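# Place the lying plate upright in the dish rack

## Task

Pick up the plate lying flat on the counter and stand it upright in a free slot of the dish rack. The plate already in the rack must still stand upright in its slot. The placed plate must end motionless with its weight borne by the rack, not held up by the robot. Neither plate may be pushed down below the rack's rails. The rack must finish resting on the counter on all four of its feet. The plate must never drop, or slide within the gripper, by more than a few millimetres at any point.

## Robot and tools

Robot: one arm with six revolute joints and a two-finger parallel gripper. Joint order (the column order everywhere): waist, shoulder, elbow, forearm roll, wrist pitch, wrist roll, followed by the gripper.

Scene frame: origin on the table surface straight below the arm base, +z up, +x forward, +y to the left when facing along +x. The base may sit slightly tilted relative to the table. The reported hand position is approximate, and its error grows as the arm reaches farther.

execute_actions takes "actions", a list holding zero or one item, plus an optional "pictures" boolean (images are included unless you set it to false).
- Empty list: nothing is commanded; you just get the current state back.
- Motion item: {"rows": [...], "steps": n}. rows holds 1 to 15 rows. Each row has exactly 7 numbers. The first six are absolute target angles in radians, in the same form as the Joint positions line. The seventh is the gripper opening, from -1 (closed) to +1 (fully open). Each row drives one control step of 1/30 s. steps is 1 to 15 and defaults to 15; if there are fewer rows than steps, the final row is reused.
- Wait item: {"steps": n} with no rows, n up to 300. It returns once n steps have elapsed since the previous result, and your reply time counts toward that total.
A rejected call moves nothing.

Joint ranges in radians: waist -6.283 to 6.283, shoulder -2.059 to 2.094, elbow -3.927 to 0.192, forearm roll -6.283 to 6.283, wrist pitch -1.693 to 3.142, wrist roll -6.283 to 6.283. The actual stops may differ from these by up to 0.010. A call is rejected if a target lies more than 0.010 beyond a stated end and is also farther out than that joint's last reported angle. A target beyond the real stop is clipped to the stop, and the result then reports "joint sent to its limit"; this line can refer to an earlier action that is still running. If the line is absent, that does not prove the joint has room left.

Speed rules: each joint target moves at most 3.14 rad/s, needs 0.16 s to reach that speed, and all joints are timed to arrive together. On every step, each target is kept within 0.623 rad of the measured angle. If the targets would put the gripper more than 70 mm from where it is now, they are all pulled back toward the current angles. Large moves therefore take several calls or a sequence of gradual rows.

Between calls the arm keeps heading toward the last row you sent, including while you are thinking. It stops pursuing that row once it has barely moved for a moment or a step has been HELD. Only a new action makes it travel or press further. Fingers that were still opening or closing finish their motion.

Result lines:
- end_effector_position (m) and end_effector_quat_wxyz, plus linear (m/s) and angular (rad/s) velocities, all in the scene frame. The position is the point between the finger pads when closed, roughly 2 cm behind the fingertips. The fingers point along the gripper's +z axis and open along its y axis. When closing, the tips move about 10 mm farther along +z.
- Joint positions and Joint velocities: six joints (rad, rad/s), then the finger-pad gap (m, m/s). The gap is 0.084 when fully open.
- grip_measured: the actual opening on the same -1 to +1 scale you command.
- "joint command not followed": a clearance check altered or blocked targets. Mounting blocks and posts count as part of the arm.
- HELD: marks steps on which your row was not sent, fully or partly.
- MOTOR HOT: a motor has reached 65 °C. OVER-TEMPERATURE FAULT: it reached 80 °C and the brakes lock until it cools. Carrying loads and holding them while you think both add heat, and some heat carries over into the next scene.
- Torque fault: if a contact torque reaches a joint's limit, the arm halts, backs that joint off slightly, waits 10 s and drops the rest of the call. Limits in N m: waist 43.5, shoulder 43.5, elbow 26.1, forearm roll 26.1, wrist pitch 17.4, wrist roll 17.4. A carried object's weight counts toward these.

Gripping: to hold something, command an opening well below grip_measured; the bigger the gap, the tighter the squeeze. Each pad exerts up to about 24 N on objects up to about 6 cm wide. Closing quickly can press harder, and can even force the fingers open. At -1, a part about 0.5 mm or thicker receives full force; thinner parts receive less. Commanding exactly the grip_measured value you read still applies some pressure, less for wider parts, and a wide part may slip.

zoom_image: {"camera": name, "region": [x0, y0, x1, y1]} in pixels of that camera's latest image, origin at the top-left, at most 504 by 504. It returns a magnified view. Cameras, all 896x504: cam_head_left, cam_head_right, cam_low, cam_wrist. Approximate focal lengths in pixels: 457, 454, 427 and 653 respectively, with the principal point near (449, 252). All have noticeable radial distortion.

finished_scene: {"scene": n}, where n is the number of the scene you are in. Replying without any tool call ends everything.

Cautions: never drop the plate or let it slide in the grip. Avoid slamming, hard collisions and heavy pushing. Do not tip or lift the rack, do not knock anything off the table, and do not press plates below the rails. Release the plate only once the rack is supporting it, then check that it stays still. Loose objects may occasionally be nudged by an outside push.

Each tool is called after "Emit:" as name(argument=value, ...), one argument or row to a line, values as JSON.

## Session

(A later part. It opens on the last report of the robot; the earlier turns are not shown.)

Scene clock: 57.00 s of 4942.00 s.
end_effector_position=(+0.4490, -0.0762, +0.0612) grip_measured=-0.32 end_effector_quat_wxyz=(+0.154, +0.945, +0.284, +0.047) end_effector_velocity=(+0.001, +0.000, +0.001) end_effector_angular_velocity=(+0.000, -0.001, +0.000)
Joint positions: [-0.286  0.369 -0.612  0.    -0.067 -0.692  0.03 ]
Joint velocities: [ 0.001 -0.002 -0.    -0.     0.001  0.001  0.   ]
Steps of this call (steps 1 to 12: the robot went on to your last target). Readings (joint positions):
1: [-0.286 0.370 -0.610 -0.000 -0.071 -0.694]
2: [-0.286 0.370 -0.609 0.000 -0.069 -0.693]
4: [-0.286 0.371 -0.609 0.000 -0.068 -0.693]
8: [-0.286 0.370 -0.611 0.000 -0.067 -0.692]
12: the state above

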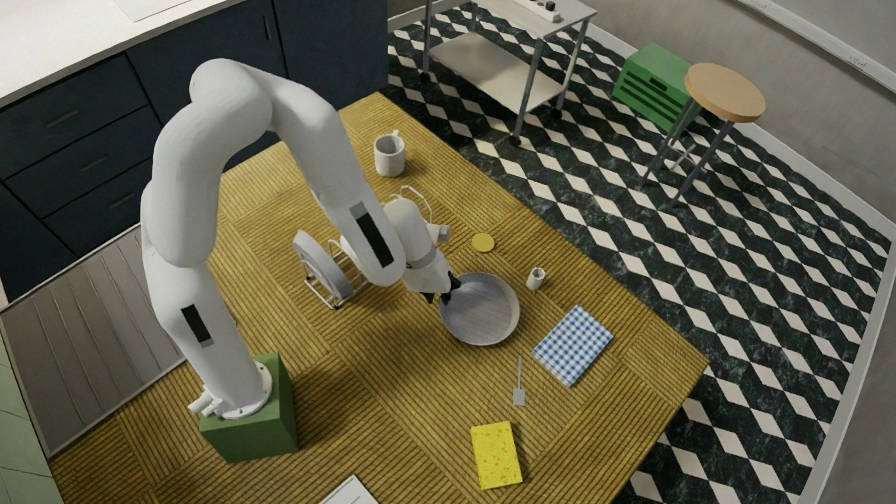

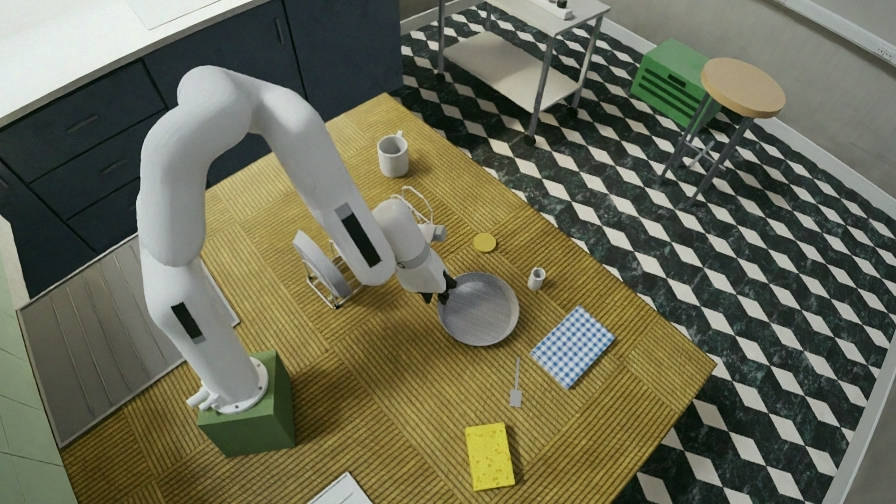

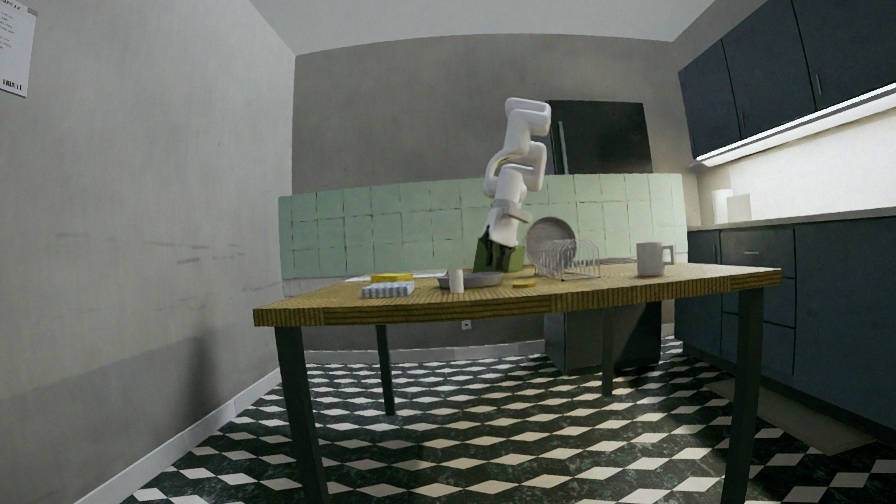

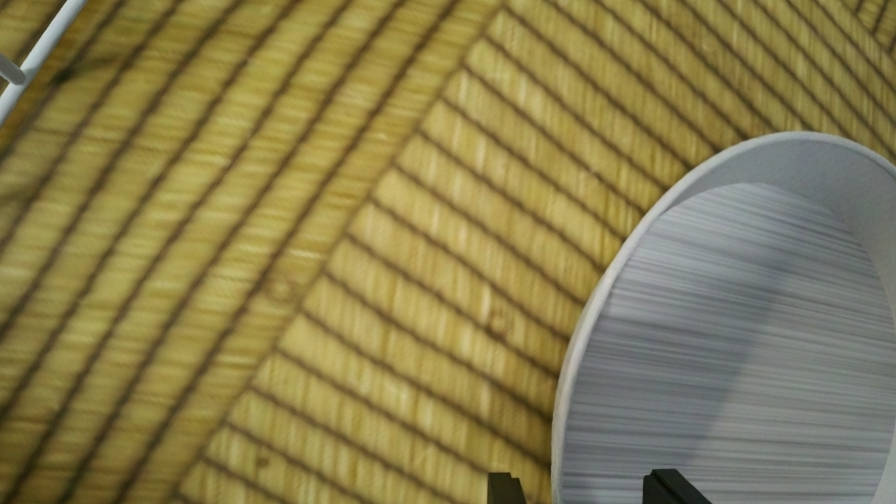

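Emit:
execute_actions(
  actions=[
    {"rows":[[-0.286,0.39,-0.622,0,-0.077,-0.692,-0.4],[-0.286,0.42,-0.638,0,-0.092,-0.692,-0.4],[-0.286,0.45,-0.653,0,-0.107,-0.692,-0.45],[-0.286,0.48,-0.669,0,-0.121,-0.692,-0.5],[-0.286,0.5,-0.68,0,-0.13,-0.692,-0.5],[-0.286,0.515,-0.687,0,-0.138,-0.692,-0.5],[-0.286,0.524,-0.692,0,-0.142,-0.692,-0.5]],"steps":15},
  ],
)

Emit:
execute_actions(
  actions=[
    {"rows":[[-0.286,0.524,-0.692,0,-0.142,-0.692,-0.58],[-0.286,0.524,-0.692,0,-0.142,-0.692,-0.64],[-0.286,0.524,-0.692,0,-0.142,-0.692,-0.7],[-0.286,0.524,-0.692,0,-0.142,-0.692,-0.75],[-0.286,0.524,-0.692,0,-0.142,-0.692,-0.8],[-0.286,0.524,-0.692,0,-0.142,-0.692,-0.84],[-0.286,0.524,-0.692,0,-0.142,-0.692,-0.88],[-0.286,0.524,-0.692,0,-0.142,-0.692,-0.92],[-0.286,0.524,-0.692,0,-0.142,-0.692,-0.96],[-0.286,0.524,-0.692,0,-0.142,-0.692,-1]],"steps":15},
  ],
)

Scene clock: 60.73 s of 4942.00 s.
end_effector_position=(+0.4578, -0.0868, +0.0253) grip_measured=-0.52 end_effector_quat_wxyz=(+0.155, +0.945, +0.284, +0.049) end_effector_velocity=(-0.001, +0.000, -0.001) end_effector_angular_velocity=(+0.001, +0.003, -0.001)
Joint positions: [-0.287  0.522 -0.693  0.    -0.143 -0.692  0.021]
Joint velocities: [ 0.     0.002  0.001  0.     0.001  0.    -0.   ]
Steps of this call (steps 1 to 15: the robot went on to your last target; steps 16 to 97: nothing new was sent; steps 98 to 112: all 15 steps of this action). Readings (joint positions):
98: [-0.286 0.369 -0.612 -0.000 -0.067 -0.692]
99: [-0.286 0.373 -0.614 0.000 -0.070 -0.692]
101: [-0.286 0.404 -0.632 0.000 -0.086 -0.692]
105: [-0.286 0.502 -0.680 -0.000 -0.130 -0.692]
112: the state above

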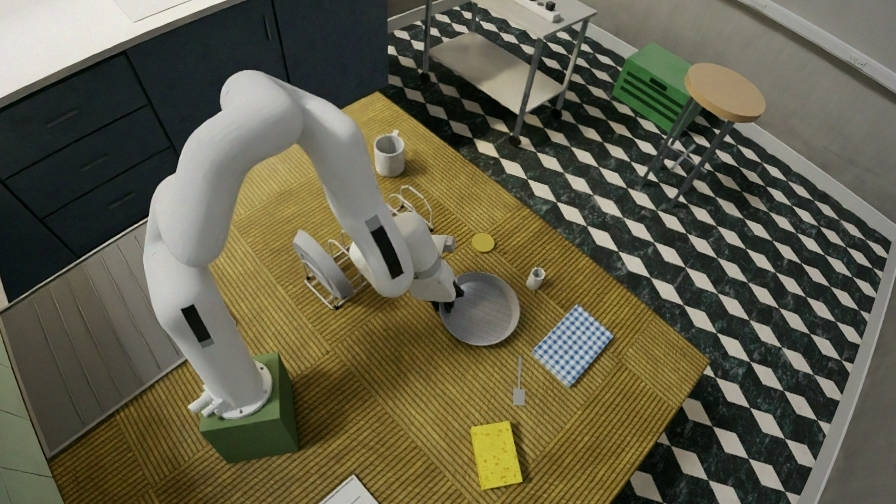

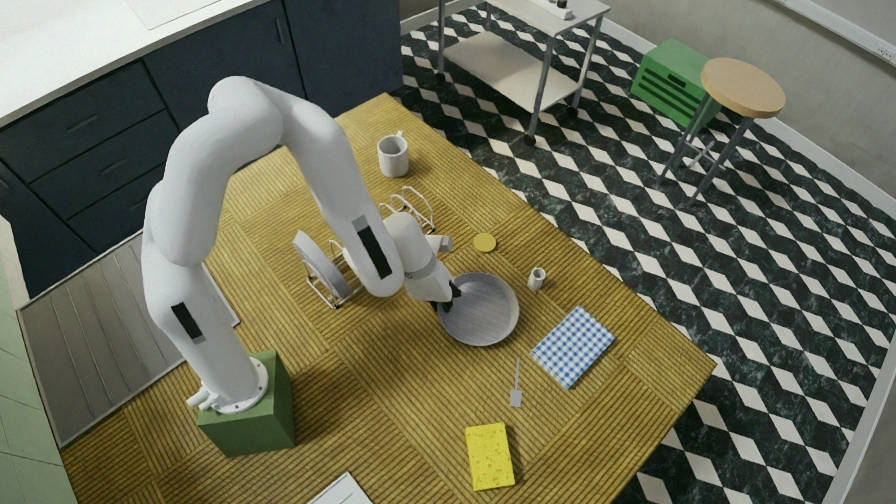

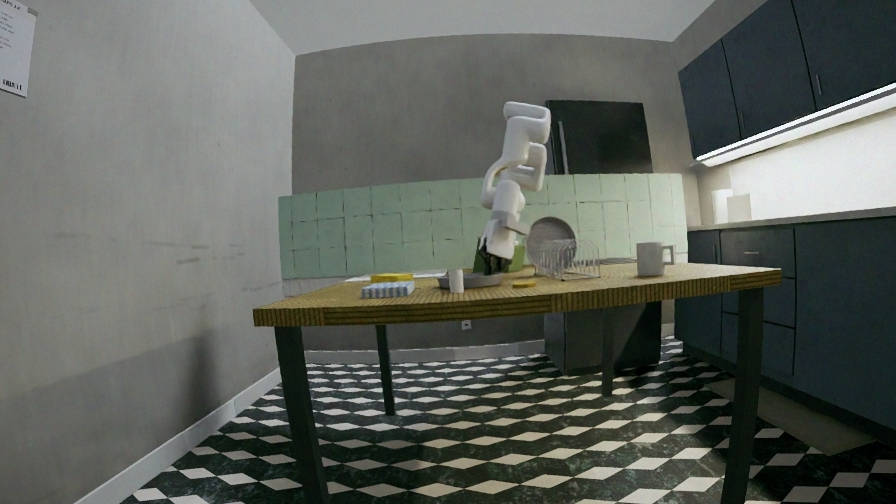

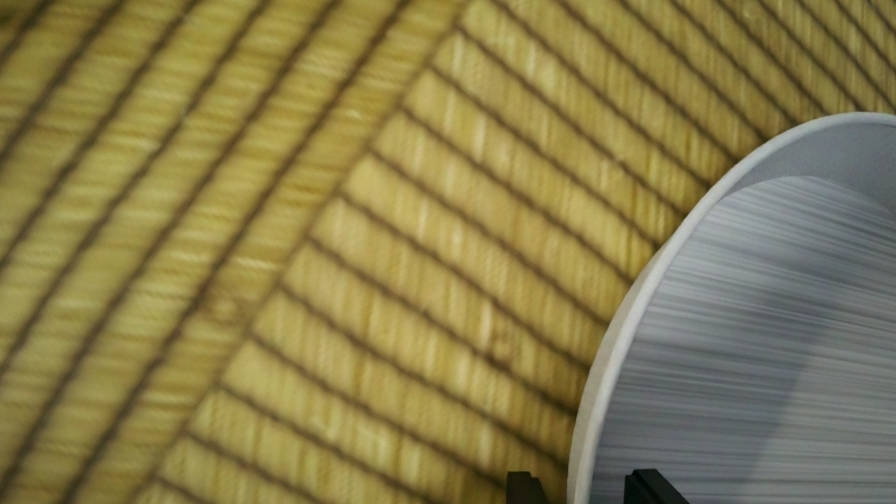

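Scene clock: 61.23 s of 4942.00 s.
end_effector_position=(+0.4572, -0.0865, +0.0245) grip_measured=-0.89 end_effector_quat_wxyz=(+0.155, +0.945, +0.284, +0.048) end_effector_velocity=(-0.000, -0.000, -0.000) end_effector_angular_velocity=(+0.000, +0.001, -0.001)
Joint positions: [-0.286  0.523 -0.693 -0.    -0.143 -0.692  0.005]
Joint velocities: [ 0.     0.001 -0.001  0.     0.001  0.001  0.   ]
Steps of this call (steps 1 to 15: all 15 steps of this action). Readings (joint positions):
1: [-0.286 0.522 -0.693 0.000 -0.143 -0.692]
2: [-0.286 0.523 -0.693 -0.000 -0.142 -0.692]
4: [-0.286 0.524 -0.692 -0.000 -0.142 -0.692]
8: [-0.286 0.525 -0.692 -0.000 -0.142 -0.692]
15: the state above

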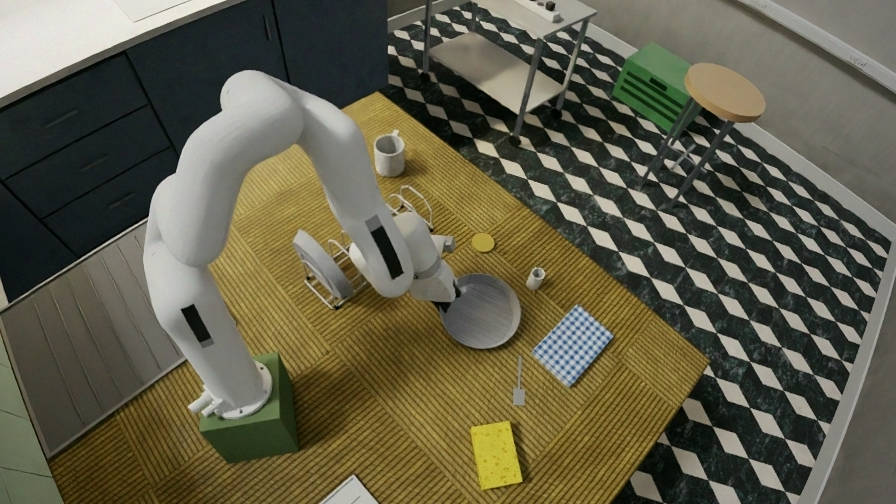

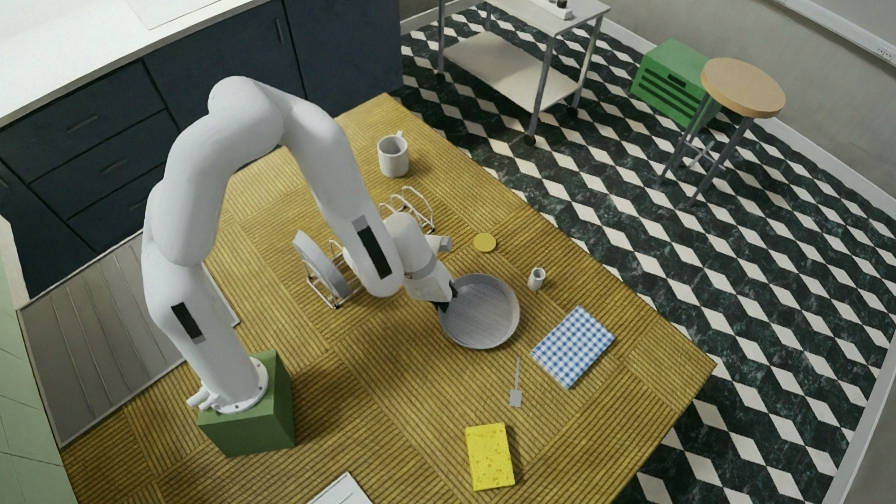

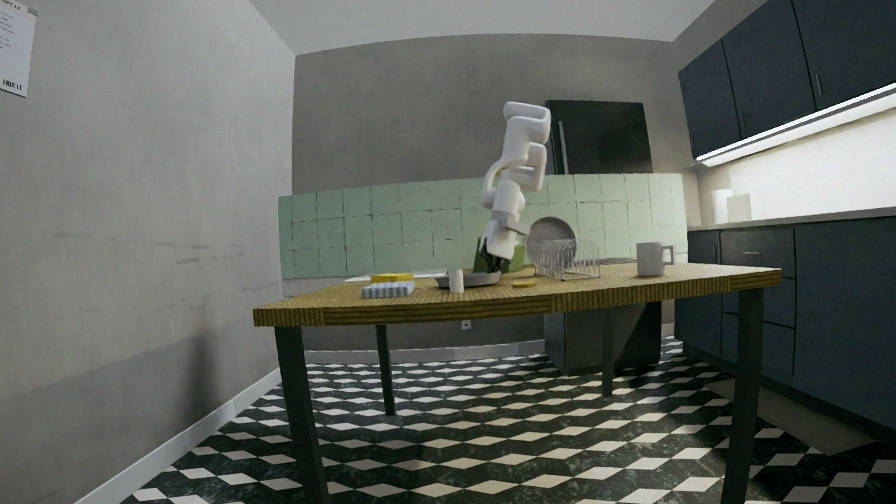

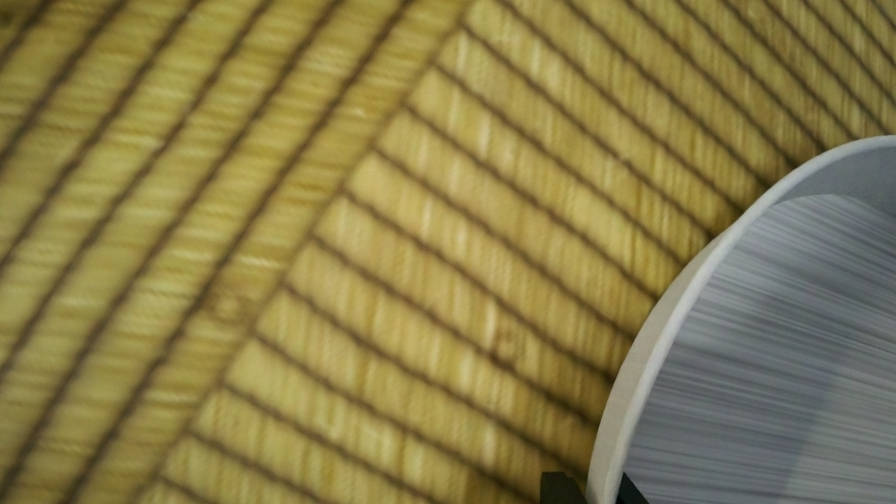

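Emit:
execute_actions(
  actions=[
    {"rows":[[-0.286,0.52,-0.691,0,-0.139,-0.692,-1],[-0.286,0.512,-0.69,0,-0.132,-0.692,-1],[-0.286,0.5,-0.688,0,-0.122,-0.692,-1],[-0.286,0.485,-0.687,0,-0.108,-0.692,-1],[-0.286,0.467,-0.686,0,-0.091,-0.692,-1],[-0.286,0.445,-0.686,0,-0.069,-0.692,-1],[-0.286,0.42,-0.686,0,-0.044,-0.692,-1],[-0.286,0.39,-0.688,0,-0.012,-0.692,-1],[-0.286,0.36,-0.69,0,0.02,-0.692,-1],[-0.286,0.33,-0.693,0,0.053,-0.692,-1],[-0.286,0.3,-0.697,0,0.087,-0.692,-1],[-0.286,0.27,-0.701,0,0.121,-0.692,-1],[-0.286,0.245,-0.705,0,0.15,-0.692,-1],[-0.286,0.225,-0.708,0,0.173,-0.692,-1],[-0.286,0.21,-0.71,0,0.19,-0.692,-1]]},
  ],
)

Scene clock: 75.37 s of 4942.00 s.
end_effector_position=(+0.4866, -0.0697, +0.1061) grip_measured=-0.94 end_effector_quat_wxyz=(+0.155, +0.945, +0.284, +0.048) end_effector_velocity=(+0.107, +0.061, +0.298) end_effector_angular_velocity=(-0.010, -0.069, +0.018)
Joint positions: [-0.286  0.27  -0.702 -0.     0.121 -0.692  0.003]
Joint velocities: [-0.    -0.808 -0.135  0.     0.871 -0.001 -0.001]
Steps of this call (steps 1 to 15: the robot went on to your last target; steps 16 to 100: nothing new was sent; then 10.30 s passed at rest; steps 101 to 115: all 15 steps of this action). Readings (joint positions):
101: [-0.286 0.524 -0.692 0.000 -0.142 -0.692]
102: [-0.286 0.523 -0.692 0.000 -0.141 -0.692]
104: [-0.287 0.514 -0.689 0.000 -0.131 -0.692]
108: [-0.286 0.458 -0.683 0.000 -0.077 -0.692]
115: the state above

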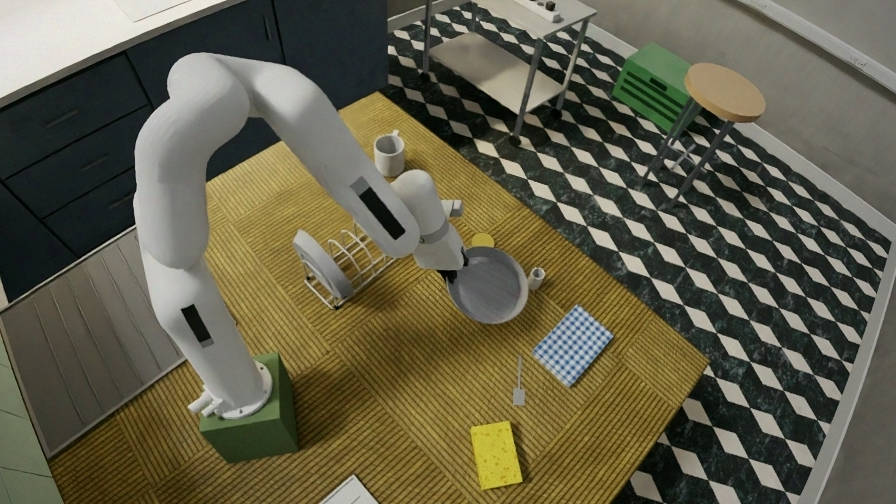

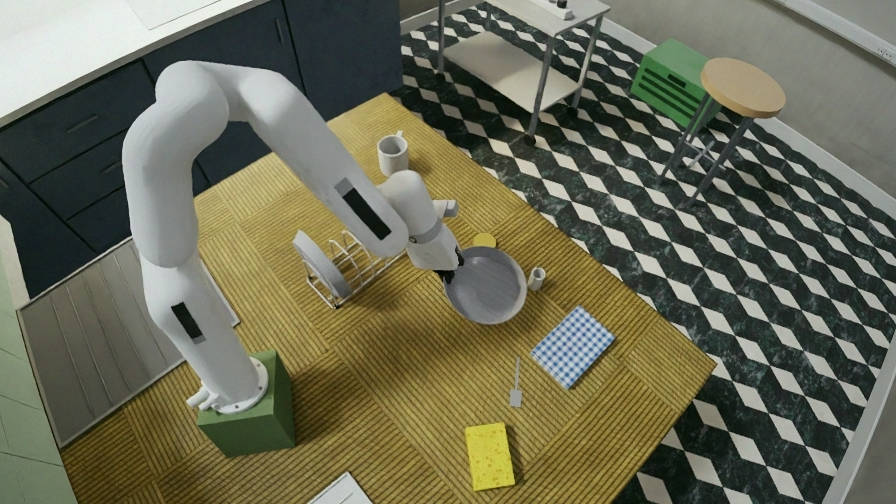

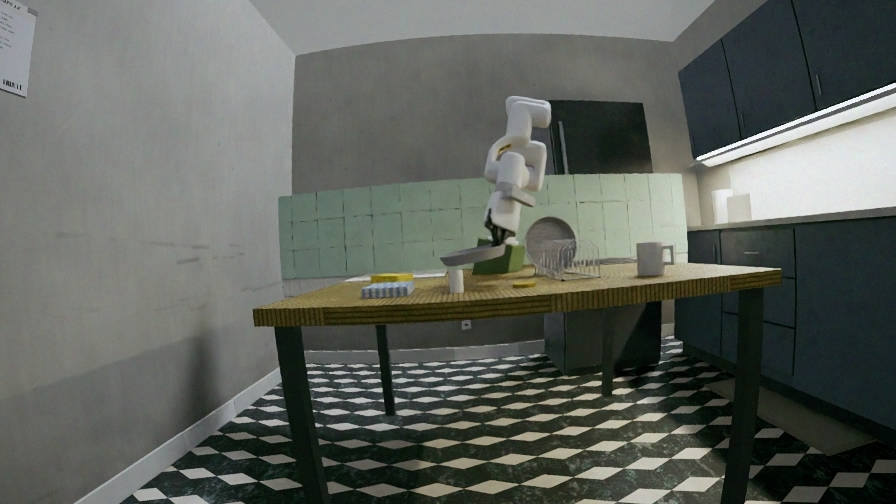

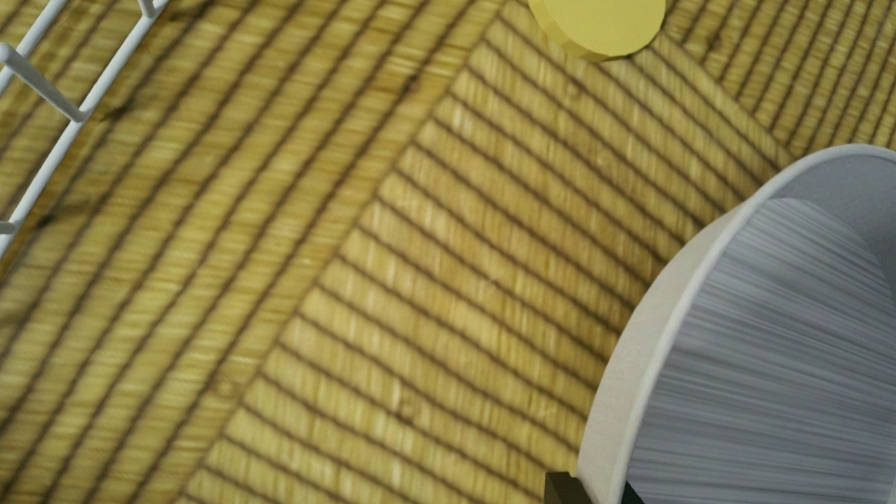

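Emit:
execute_actions(
  actions=[
    {"rows":[[-0.286,0.19,-0.718,0,0.22,-0.695,-1],[-0.286,0.17,-0.73,0,0.255,-0.7,-1],[-0.284,0.145,-0.745,0,0.3,-0.71,-1],[-0.282,0.12,-0.765,0,0.35,-0.72,-1],[-0.28,0.095,-0.79,0,0.41,-0.735,-1],[-0.278,0.07,-0.82,0,0.47,-0.75,-1],[-0.275,0.045,-0.85,0,0.535,-0.77,-1],[-0.272,0.02,-0.885,0,0.6,-0.79,-1],[-0.268,0,-0.92,0,0.665,-0.81,-1],[-0.264,-0.015,-0.96,0,0.73,-0.83,-1],[-0.26,-0.025,-1.0,0,0.795,-0.85,-1],[-0.255,-0.03,-1.04,0.005,0.86,-0.875,-1],[-0.25,-0.03,-1.08,0.01,0.925,-0.9,-1],[-0.244,-0.025,-1.12,0.015,0.99,-0.925,-1],[-0.237,-0.015,-1.16,0.02,1.055,-0.95,-1]]},
  ],
  pictures=false,
)

Emit:
execute_actions(
  actions=[
    {"rows":[[-0.23,0,-1.2,0.027,1.11,-0.978,-1],[-0.223,0.016,-1.24,0.034,1.165,-1.006,-1],[-0.216,0.033,-1.28,0.041,1.22,-1.034,-1],[-0.209,0.05,-1.32,0.048,1.275,-1.062,-1],[-0.202,0.068,-1.355,0.055,1.33,-1.09,-1],[-0.195,0.087,-1.39,0.062,1.385,-1.118,-1],[-0.188,0.107,-1.425,0.069,1.44,-1.146,-1],[-0.181,0.128,-1.455,0.076,1.49,-1.174,-1],[-0.174,0.149,-1.485,0.083,1.54,-1.2,-1],[-0.167,0.17,-1.515,0.09,1.59,-1.225,-1],[-0.16,0.191,-1.543,0.097,1.64,-1.25,-1],[-0.153,0.212,-1.57,0.104,1.69,-1.275,-1],[-0.146,0.233,-1.596,0.111,1.735,-1.3,-1],[-0.139,0.254,-1.621,0.118,1.78,-1.325,-1],[-0.132,0.275,-1.645,0.125,1.825,-1.35,-1]]},
  ],
  pictures=false,
)

Emit:
execute_actions(
  actions=[
    {"rows":[[-0.125,0.297,-1.668,0.131,1.868,-1.372,-1],[-0.118,0.319,-1.69,0.138,1.911,-1.394,-1],[-0.111,0.341,-1.711,0.144,1.954,-1.416,-1],[-0.104,0.363,-1.731,0.151,1.997,-1.438,-1],[-0.097,0.385,-1.751,0.157,2.04,-1.459,-1],[-0.09,0.407,-1.77,0.164,2.082,-1.48,-1],[-0.083,0.428,-1.788,0.17,2.123,-1.501,-1],[-0.076,0.449,-1.806,0.177,2.163,-1.521,-1],[-0.07,0.468,-1.822,0.183,2.2,-1.54,-1],[-0.064,0.486,-1.837,0.188,2.234,-1.557,-1],[-0.059,0.502,-1.85,0.193,2.264,-1.572,-1],[-0.055,0.516,-1.861,0.197,2.289,-1.585,-1],[-0.052,0.527,-1.87,0.2,2.309,-1.595,-1],[-0.049,0.534,-1.876,0.202,2.323,-1.602,-1],[-0.048,0.538,-1.879,0.203,2.33,-1.605,-1]]},
  ],
  pictures=false,
)

Emit:
execute_actions(
  actions=[
    {"steps":15},
  ],
)

Scene clock: 81.70 s of 4942.00 s.
end_effector_position=(+0.5325, -0.0170, +0.2780) grip_measured=-0.94 end_effector_quat_wxyz=(+0.134, +0.919, +0.371, -0.004) end_effector_velocity=(+0.022, +0.174, +0.361) end_effector_angular_velocity=(+0.070, +0.741, +0.626)
Joint positions: [-0.258 -0.02  -1.016  0.002  0.813 -0.861  0.003]
Joint velocities: [ 0.142 -0.188 -1.178  0.07   1.939 -0.689 -0.   ]
Steps of this call (steps 1 to 30: the robot went on to your last target; steps 31 to 120: nothing new was sent; then 1.83 s passed at rest; steps 121 to 135: all 15 steps of this action). Readings (joint positions):
121: [-0.286 0.210 -0.710 0.000 0.190 -0.692]
122: [-0.286 0.207 -0.711 0.000 0.197 -0.693]
124: [-0.286 0.185 -0.720 0.000 0.239 -0.698]
128: [-0.280 0.101 -0.789 0.000 0.402 -0.734]
135: the state above

Scene clock: 82.20 s of 4942.00 s.
end_effector_position=(+0.4871, +0.0740, +0.3231) grip_measured=-0.94 end_effector_quat_wxyz=(-0.079, +0.804, +0.550, -0.214) end_effector_velocity=(-0.164, +0.163, -0.007) end_effector_angular_velocity=(+0.614, +1.375, +0.673)
Joint positions: [-0.155  0.206 -1.559  0.102  1.671 -1.266  0.003]
Joint velocities: [ 0.215  0.641 -0.829  0.215  1.459 -0.771 -0.   ]
Steps of this call (steps 1 to 15: all 15 steps of this action). Readings (joint positions):
1: [-0.253 -0.024 -1.056 0.005 0.878 -0.885]
2: [-0.247 -0.024 -1.096 0.010 0.943 -0.909]
4: [-0.234 -0.012 -1.178 0.023 1.069 -0.963]
8: [-0.205 0.060 -1.335 0.052 1.302 -1.076]
15: the state above

Scene clock: 82.70 s of 4942.00 s.
end_effector_position=(+0.4068, +0.1350, +0.3266) grip_measured=-0.94 end_effector_quat_wxyz=(-0.352, +0.599, +0.611, -0.378) end_effector_velocity=(-0.085, +0.055, +0.026) end_effector_angular_velocity=(+0.404, +0.834, +0.201)
Joint positions: [-0.055  0.516 -1.859  0.197  2.286 -1.583  0.003]
Joint velocities: [ 0.121  0.391 -0.306  0.108  0.708 -0.357 -0.   ]
Steps of this call (steps 1 to 15: all 15 steps of this action). Readings (joint positions):
1: [-0.148 0.228 -1.586 0.109 1.719 -1.292]
2: [-0.141 0.249 -1.612 0.116 1.766 -1.318]
4: [-0.127 0.293 -1.661 0.130 1.857 -1.366]
8: [-0.098 0.382 -1.746 0.156 2.032 -1.455]
15: the state above

Scene clock: 83.20 s of 4942.00 s.
end_effector_position=(+0.4020, +0.1383, +0.3295) grip_measured=-0.94 end_effector_quat_wxyz=(-0.371, +0.582, +0.611, -0.387) end_effector_velocity=(-0.000, +0.000, -0.001) end_effector_angular_velocity=(+0.000, +0.004, +0.001)
Joint positions: [-0.048  0.538 -1.879  0.203  2.33  -1.605  0.003]
Joint velocities: [ 0.002  0.002  0.    -0.     0.001 -0.001  0.   ]
Steps of this call (steps 1 to 15: the robot went on to your last target). Readings (joint positions):
1: [-0.051 0.527 -1.868 0.200 2.307 -1.594]
2: [-0.049 0.534 -1.873 0.202 2.319 -1.600]
4: [-0.048 0.538 -1.877 0.203 2.327 -1.604]
8: [-0.049 0.536 -1.880 0.203 2.329 -1.605]
15: the state above

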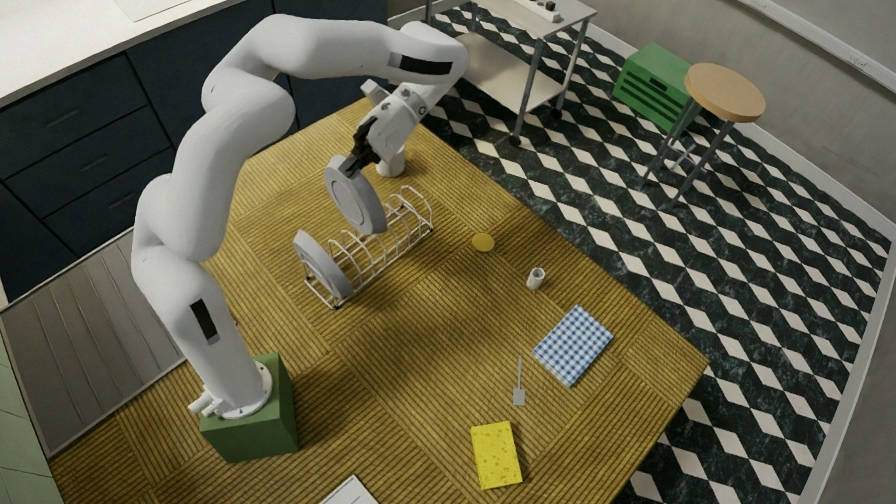

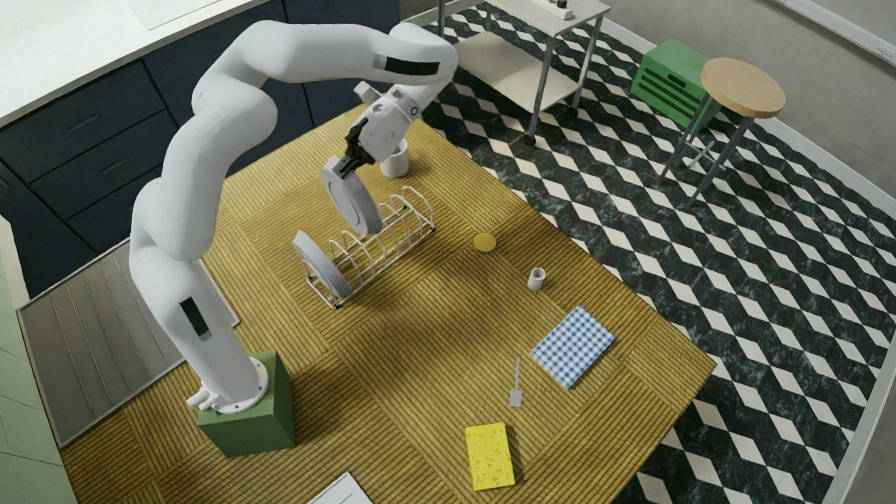

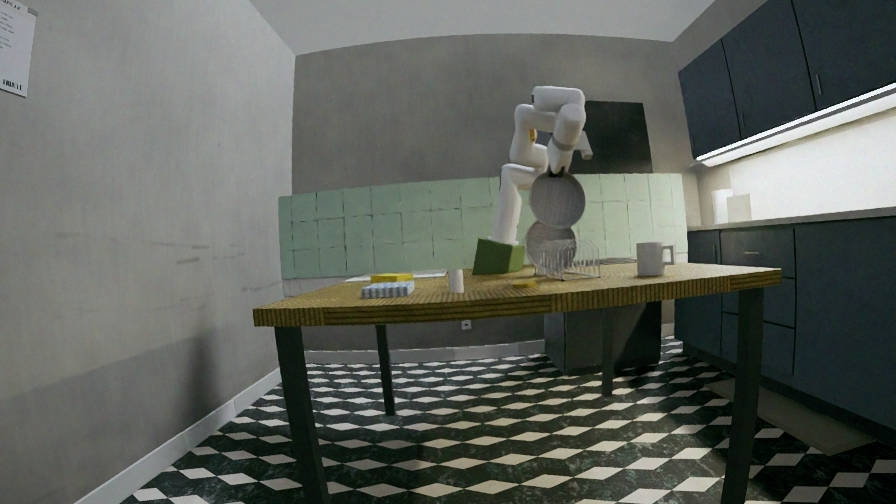

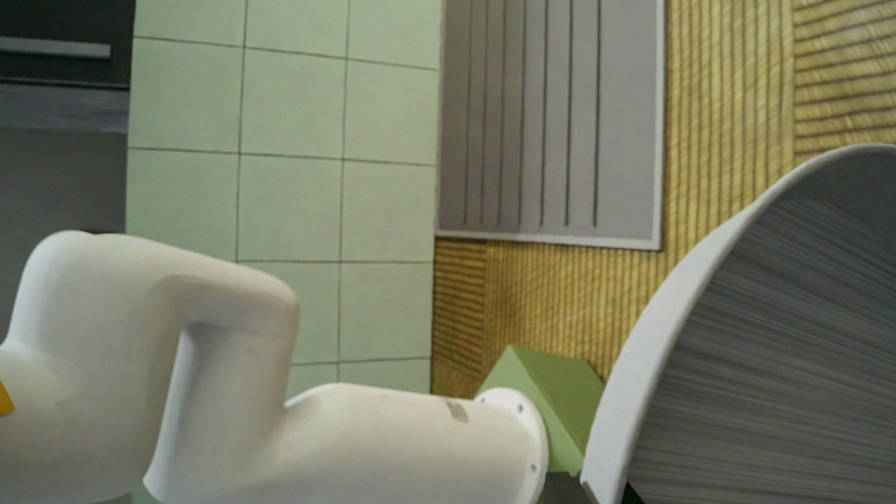

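Emit:
execute_actions(
  actions=[
    {"rows":[[-0.045,0.544,-1.871,0.204,2.315,-1.605,-1],[-0.042,0.551,-1.863,0.204,2.3,-1.606,-1],[-0.039,0.558,-1.855,0.205,2.285,-1.606,-1],[-0.036,0.565,-1.848,0.206,2.27,-1.606,-1]],"steps":15},
  ],
)

Emit:
zoom_image(
  camera="cam_head_left",
  region=[280,140,460,320],
)

Emit:
zoom_image(
  camera="cam_low",
  region=[500,160,630,290],
)

Scene clock: 87.03 s of 4942.00 s.
end_effector_position=(+0.4034, +0.1394, +0.3028) grip_measured=-0.94 end_effector_quat_wxyz=(-0.371, +0.582, +0.612, -0.386) end_effector_velocity=(-0.003, -0.001, -0.004) end_effector_angular_velocity=(-0.001, +0.017, -0.004)
Joint positions: [-0.036  0.564 -1.849  0.206  2.27  -1.606  0.003]
Joint velocities: [ 0.     0.007  0.011  0.001 -0.    -0.     0.   ]
Steps of this call (steps 1 to 15: the robot went on to your last target; steps 16 to 100: nothing new was sent; steps 101 to 115: all 15 steps of this action). Readings (joint positions):
101: [-0.048 0.538 -1.879 0.203 2.330 -1.605]
102: [-0.047 0.539 -1.878 0.203 2.326 -1.605]
104: [-0.044 0.546 -1.868 0.204 2.305 -1.606]
108: [-0.036 0.568 -1.845 0.206 2.272 -1.606]
115: the state above

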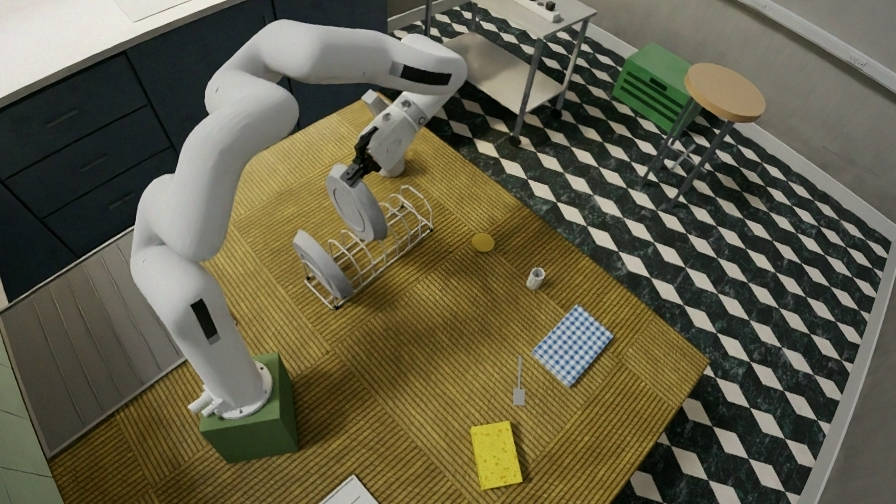

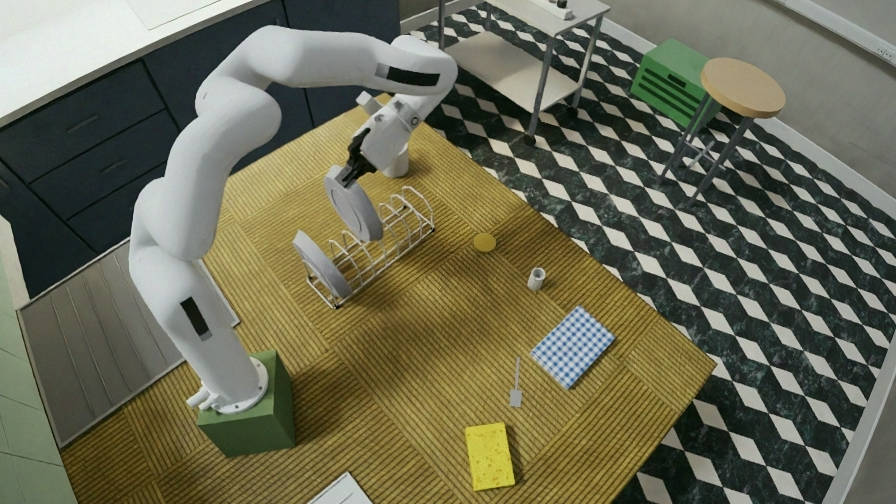

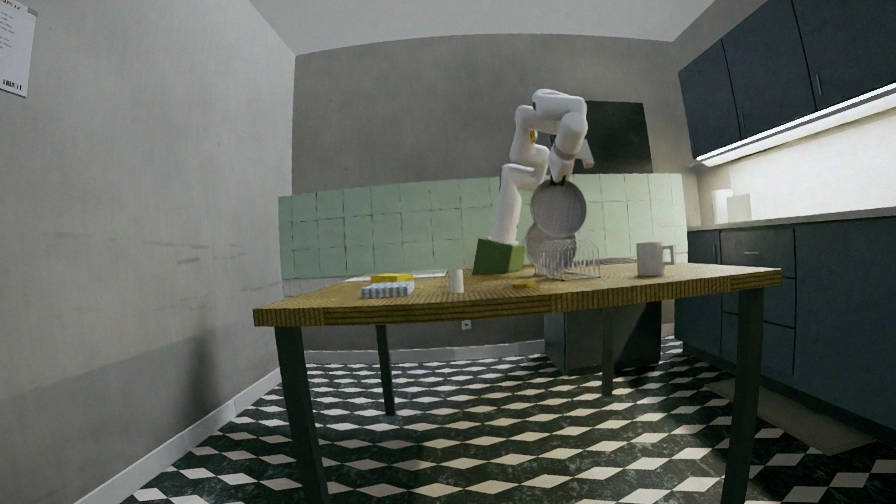

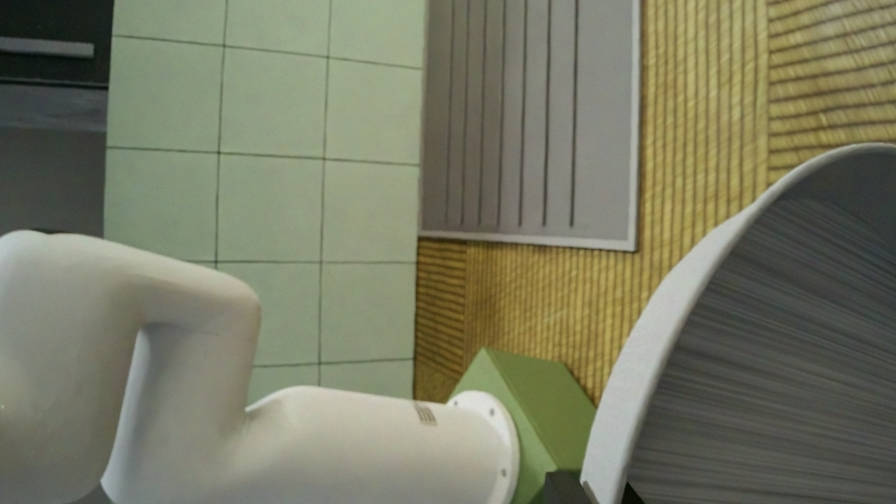

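Region (280, 140, 460, 320) of cam_head_left's 896x504 image, scaled by 2.800, with more detail than that image has.

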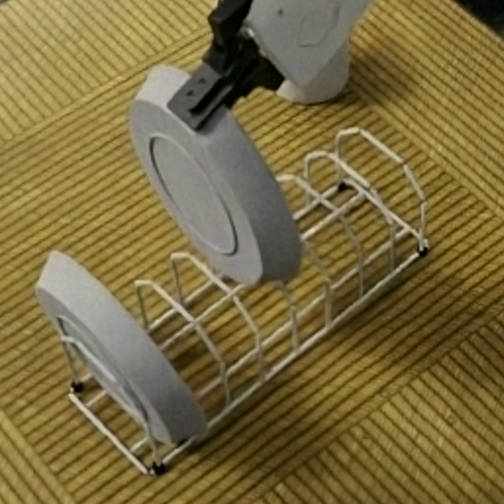

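Region (500, 160, 630, 290) of cam_low's 896x504 image, scaled by 3.877, with more detail than that image has.

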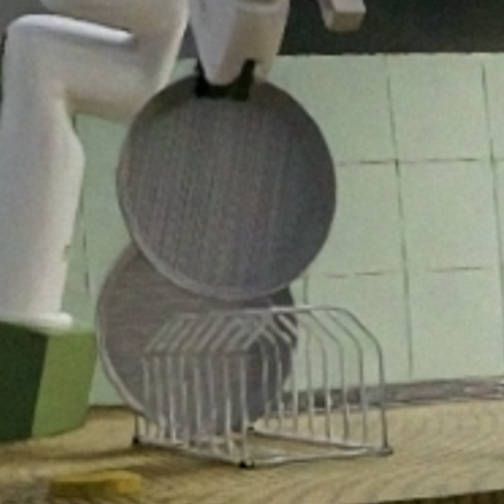

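Emit:
execute_actions(
  actions=[
    {"rows":[[-0.033,0.567,-1.846,0.206,2.266,-1.606,-1],[-0.03,0.569,-1.844,0.206,2.262,-1.606,-1],[-0.027,0.572,-1.842,0.207,2.257,-1.606,-1],[-0.025,0.574,-1.84,0.207,2.252,-1.606,-1],[-0.023,0.577,-1.838,0.207,2.247,-1.606,-1],[-0.021,0.579,-1.836,0.207,2.243,-1.606,-1],[-0.02,0.581,-1.834,0.207,2.239,-1.607,-1],[-0.019,0.584,-1.832,0.208,2.234,-1.607,-1],[-0.018,0.586,-1.83,0.208,2.23,-1.607,-1],[-0.017,0.588,-1.828,0.208,2.226,-1.607,-1],[-0.016,0.59,-1.826,0.208,2.222,-1.607,-1]],"steps":15},
  ],
)

Emit:
zoom_image(
  camera="cam_head_left",
  region=[310,170,430,290],
)

Emit:
zoom_image(
  camera="cam_low",
  region=[500,160,630,290],
)

Scene clock: 93.13 s of 4942.00 s.
end_effector_position=(+0.4029, +0.1438, +0.2819) grip_measured=-0.94 end_effector_quat_wxyz=(-0.369, +0.578, +0.615, -0.388) end_effector_velocity=(+0.002, +0.000, -0.002) end_effector_angular_velocity=(-0.001, -0.013, +0.003)
Joint positions: [-0.017  0.586 -1.83   0.208  2.226 -1.607  0.003]
Joint velocities: [ 0.001 -0.002  0.002 -0.002 -0.012  0.    -0.   ]
Steps of this call (steps 1 to 15: the robot went on to your last target; steps 16 to 100: nothing new was sent; then 2.27 s passed at rest; steps 101 to 115: all 15 steps of this action). Readings (joint positions):
101: [-0.036 0.565 -1.848 0.206 2.270 -1.606]
102: [-0.035 0.565 -1.848 0.206 2.269 -1.606]
104: [-0.031 0.568 -1.845 0.206 2.262 -1.606]
108: [-0.022 0.579 -1.836 0.207 2.244 -1.606]
115: the state above

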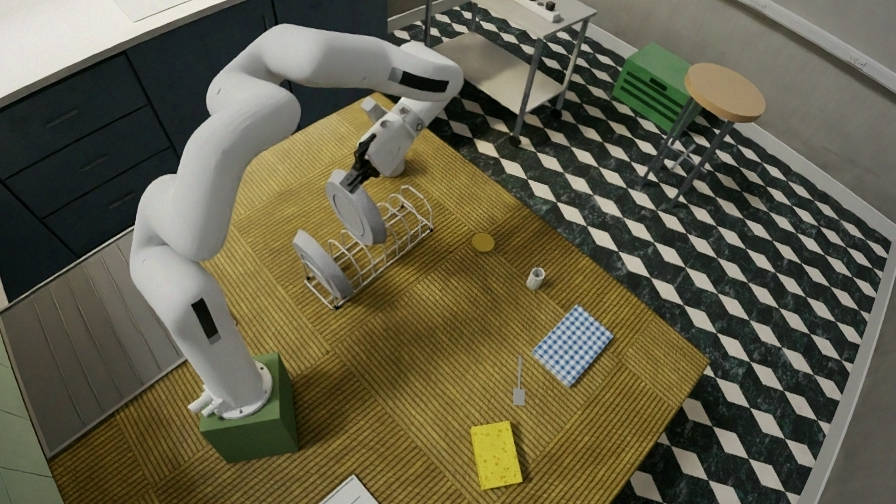

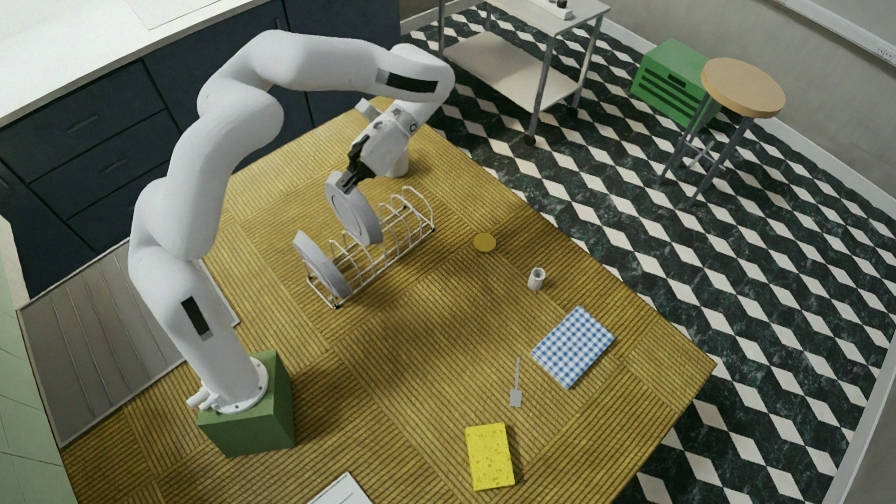

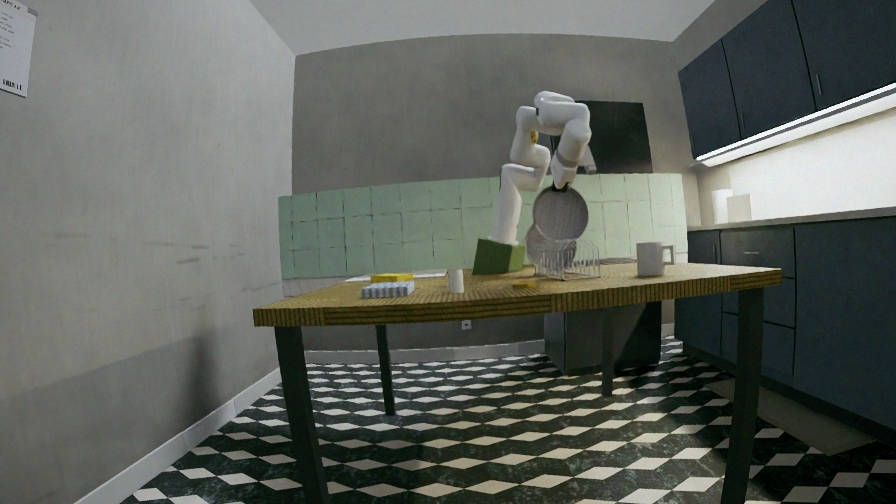

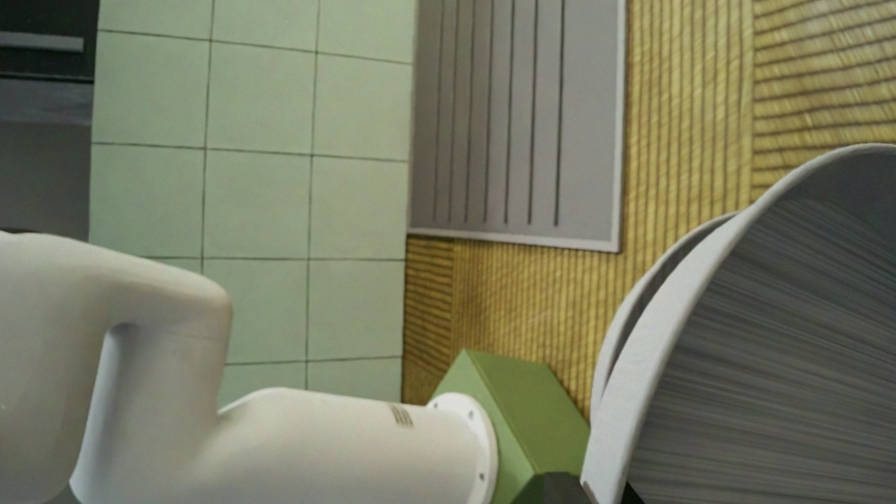

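Region (310, 170, 430, 290) of cam_head_left's 896x504 image, scaled by 4.200, with more detail than that image has.

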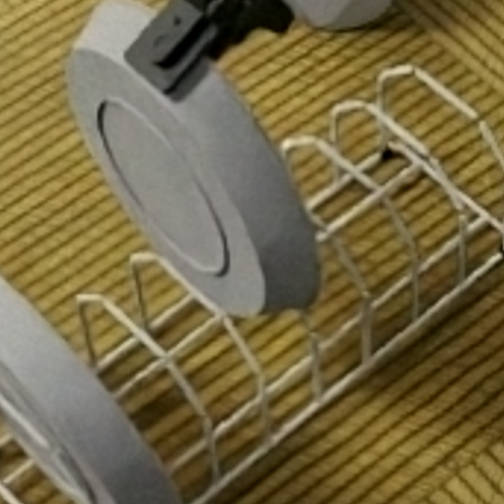

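Region (500, 160, 630, 290) of cam_low's 896x504 image, scaled by 3.877, with more detail than that image has.

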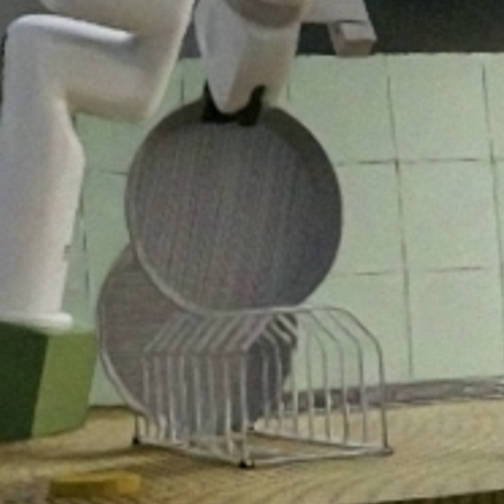

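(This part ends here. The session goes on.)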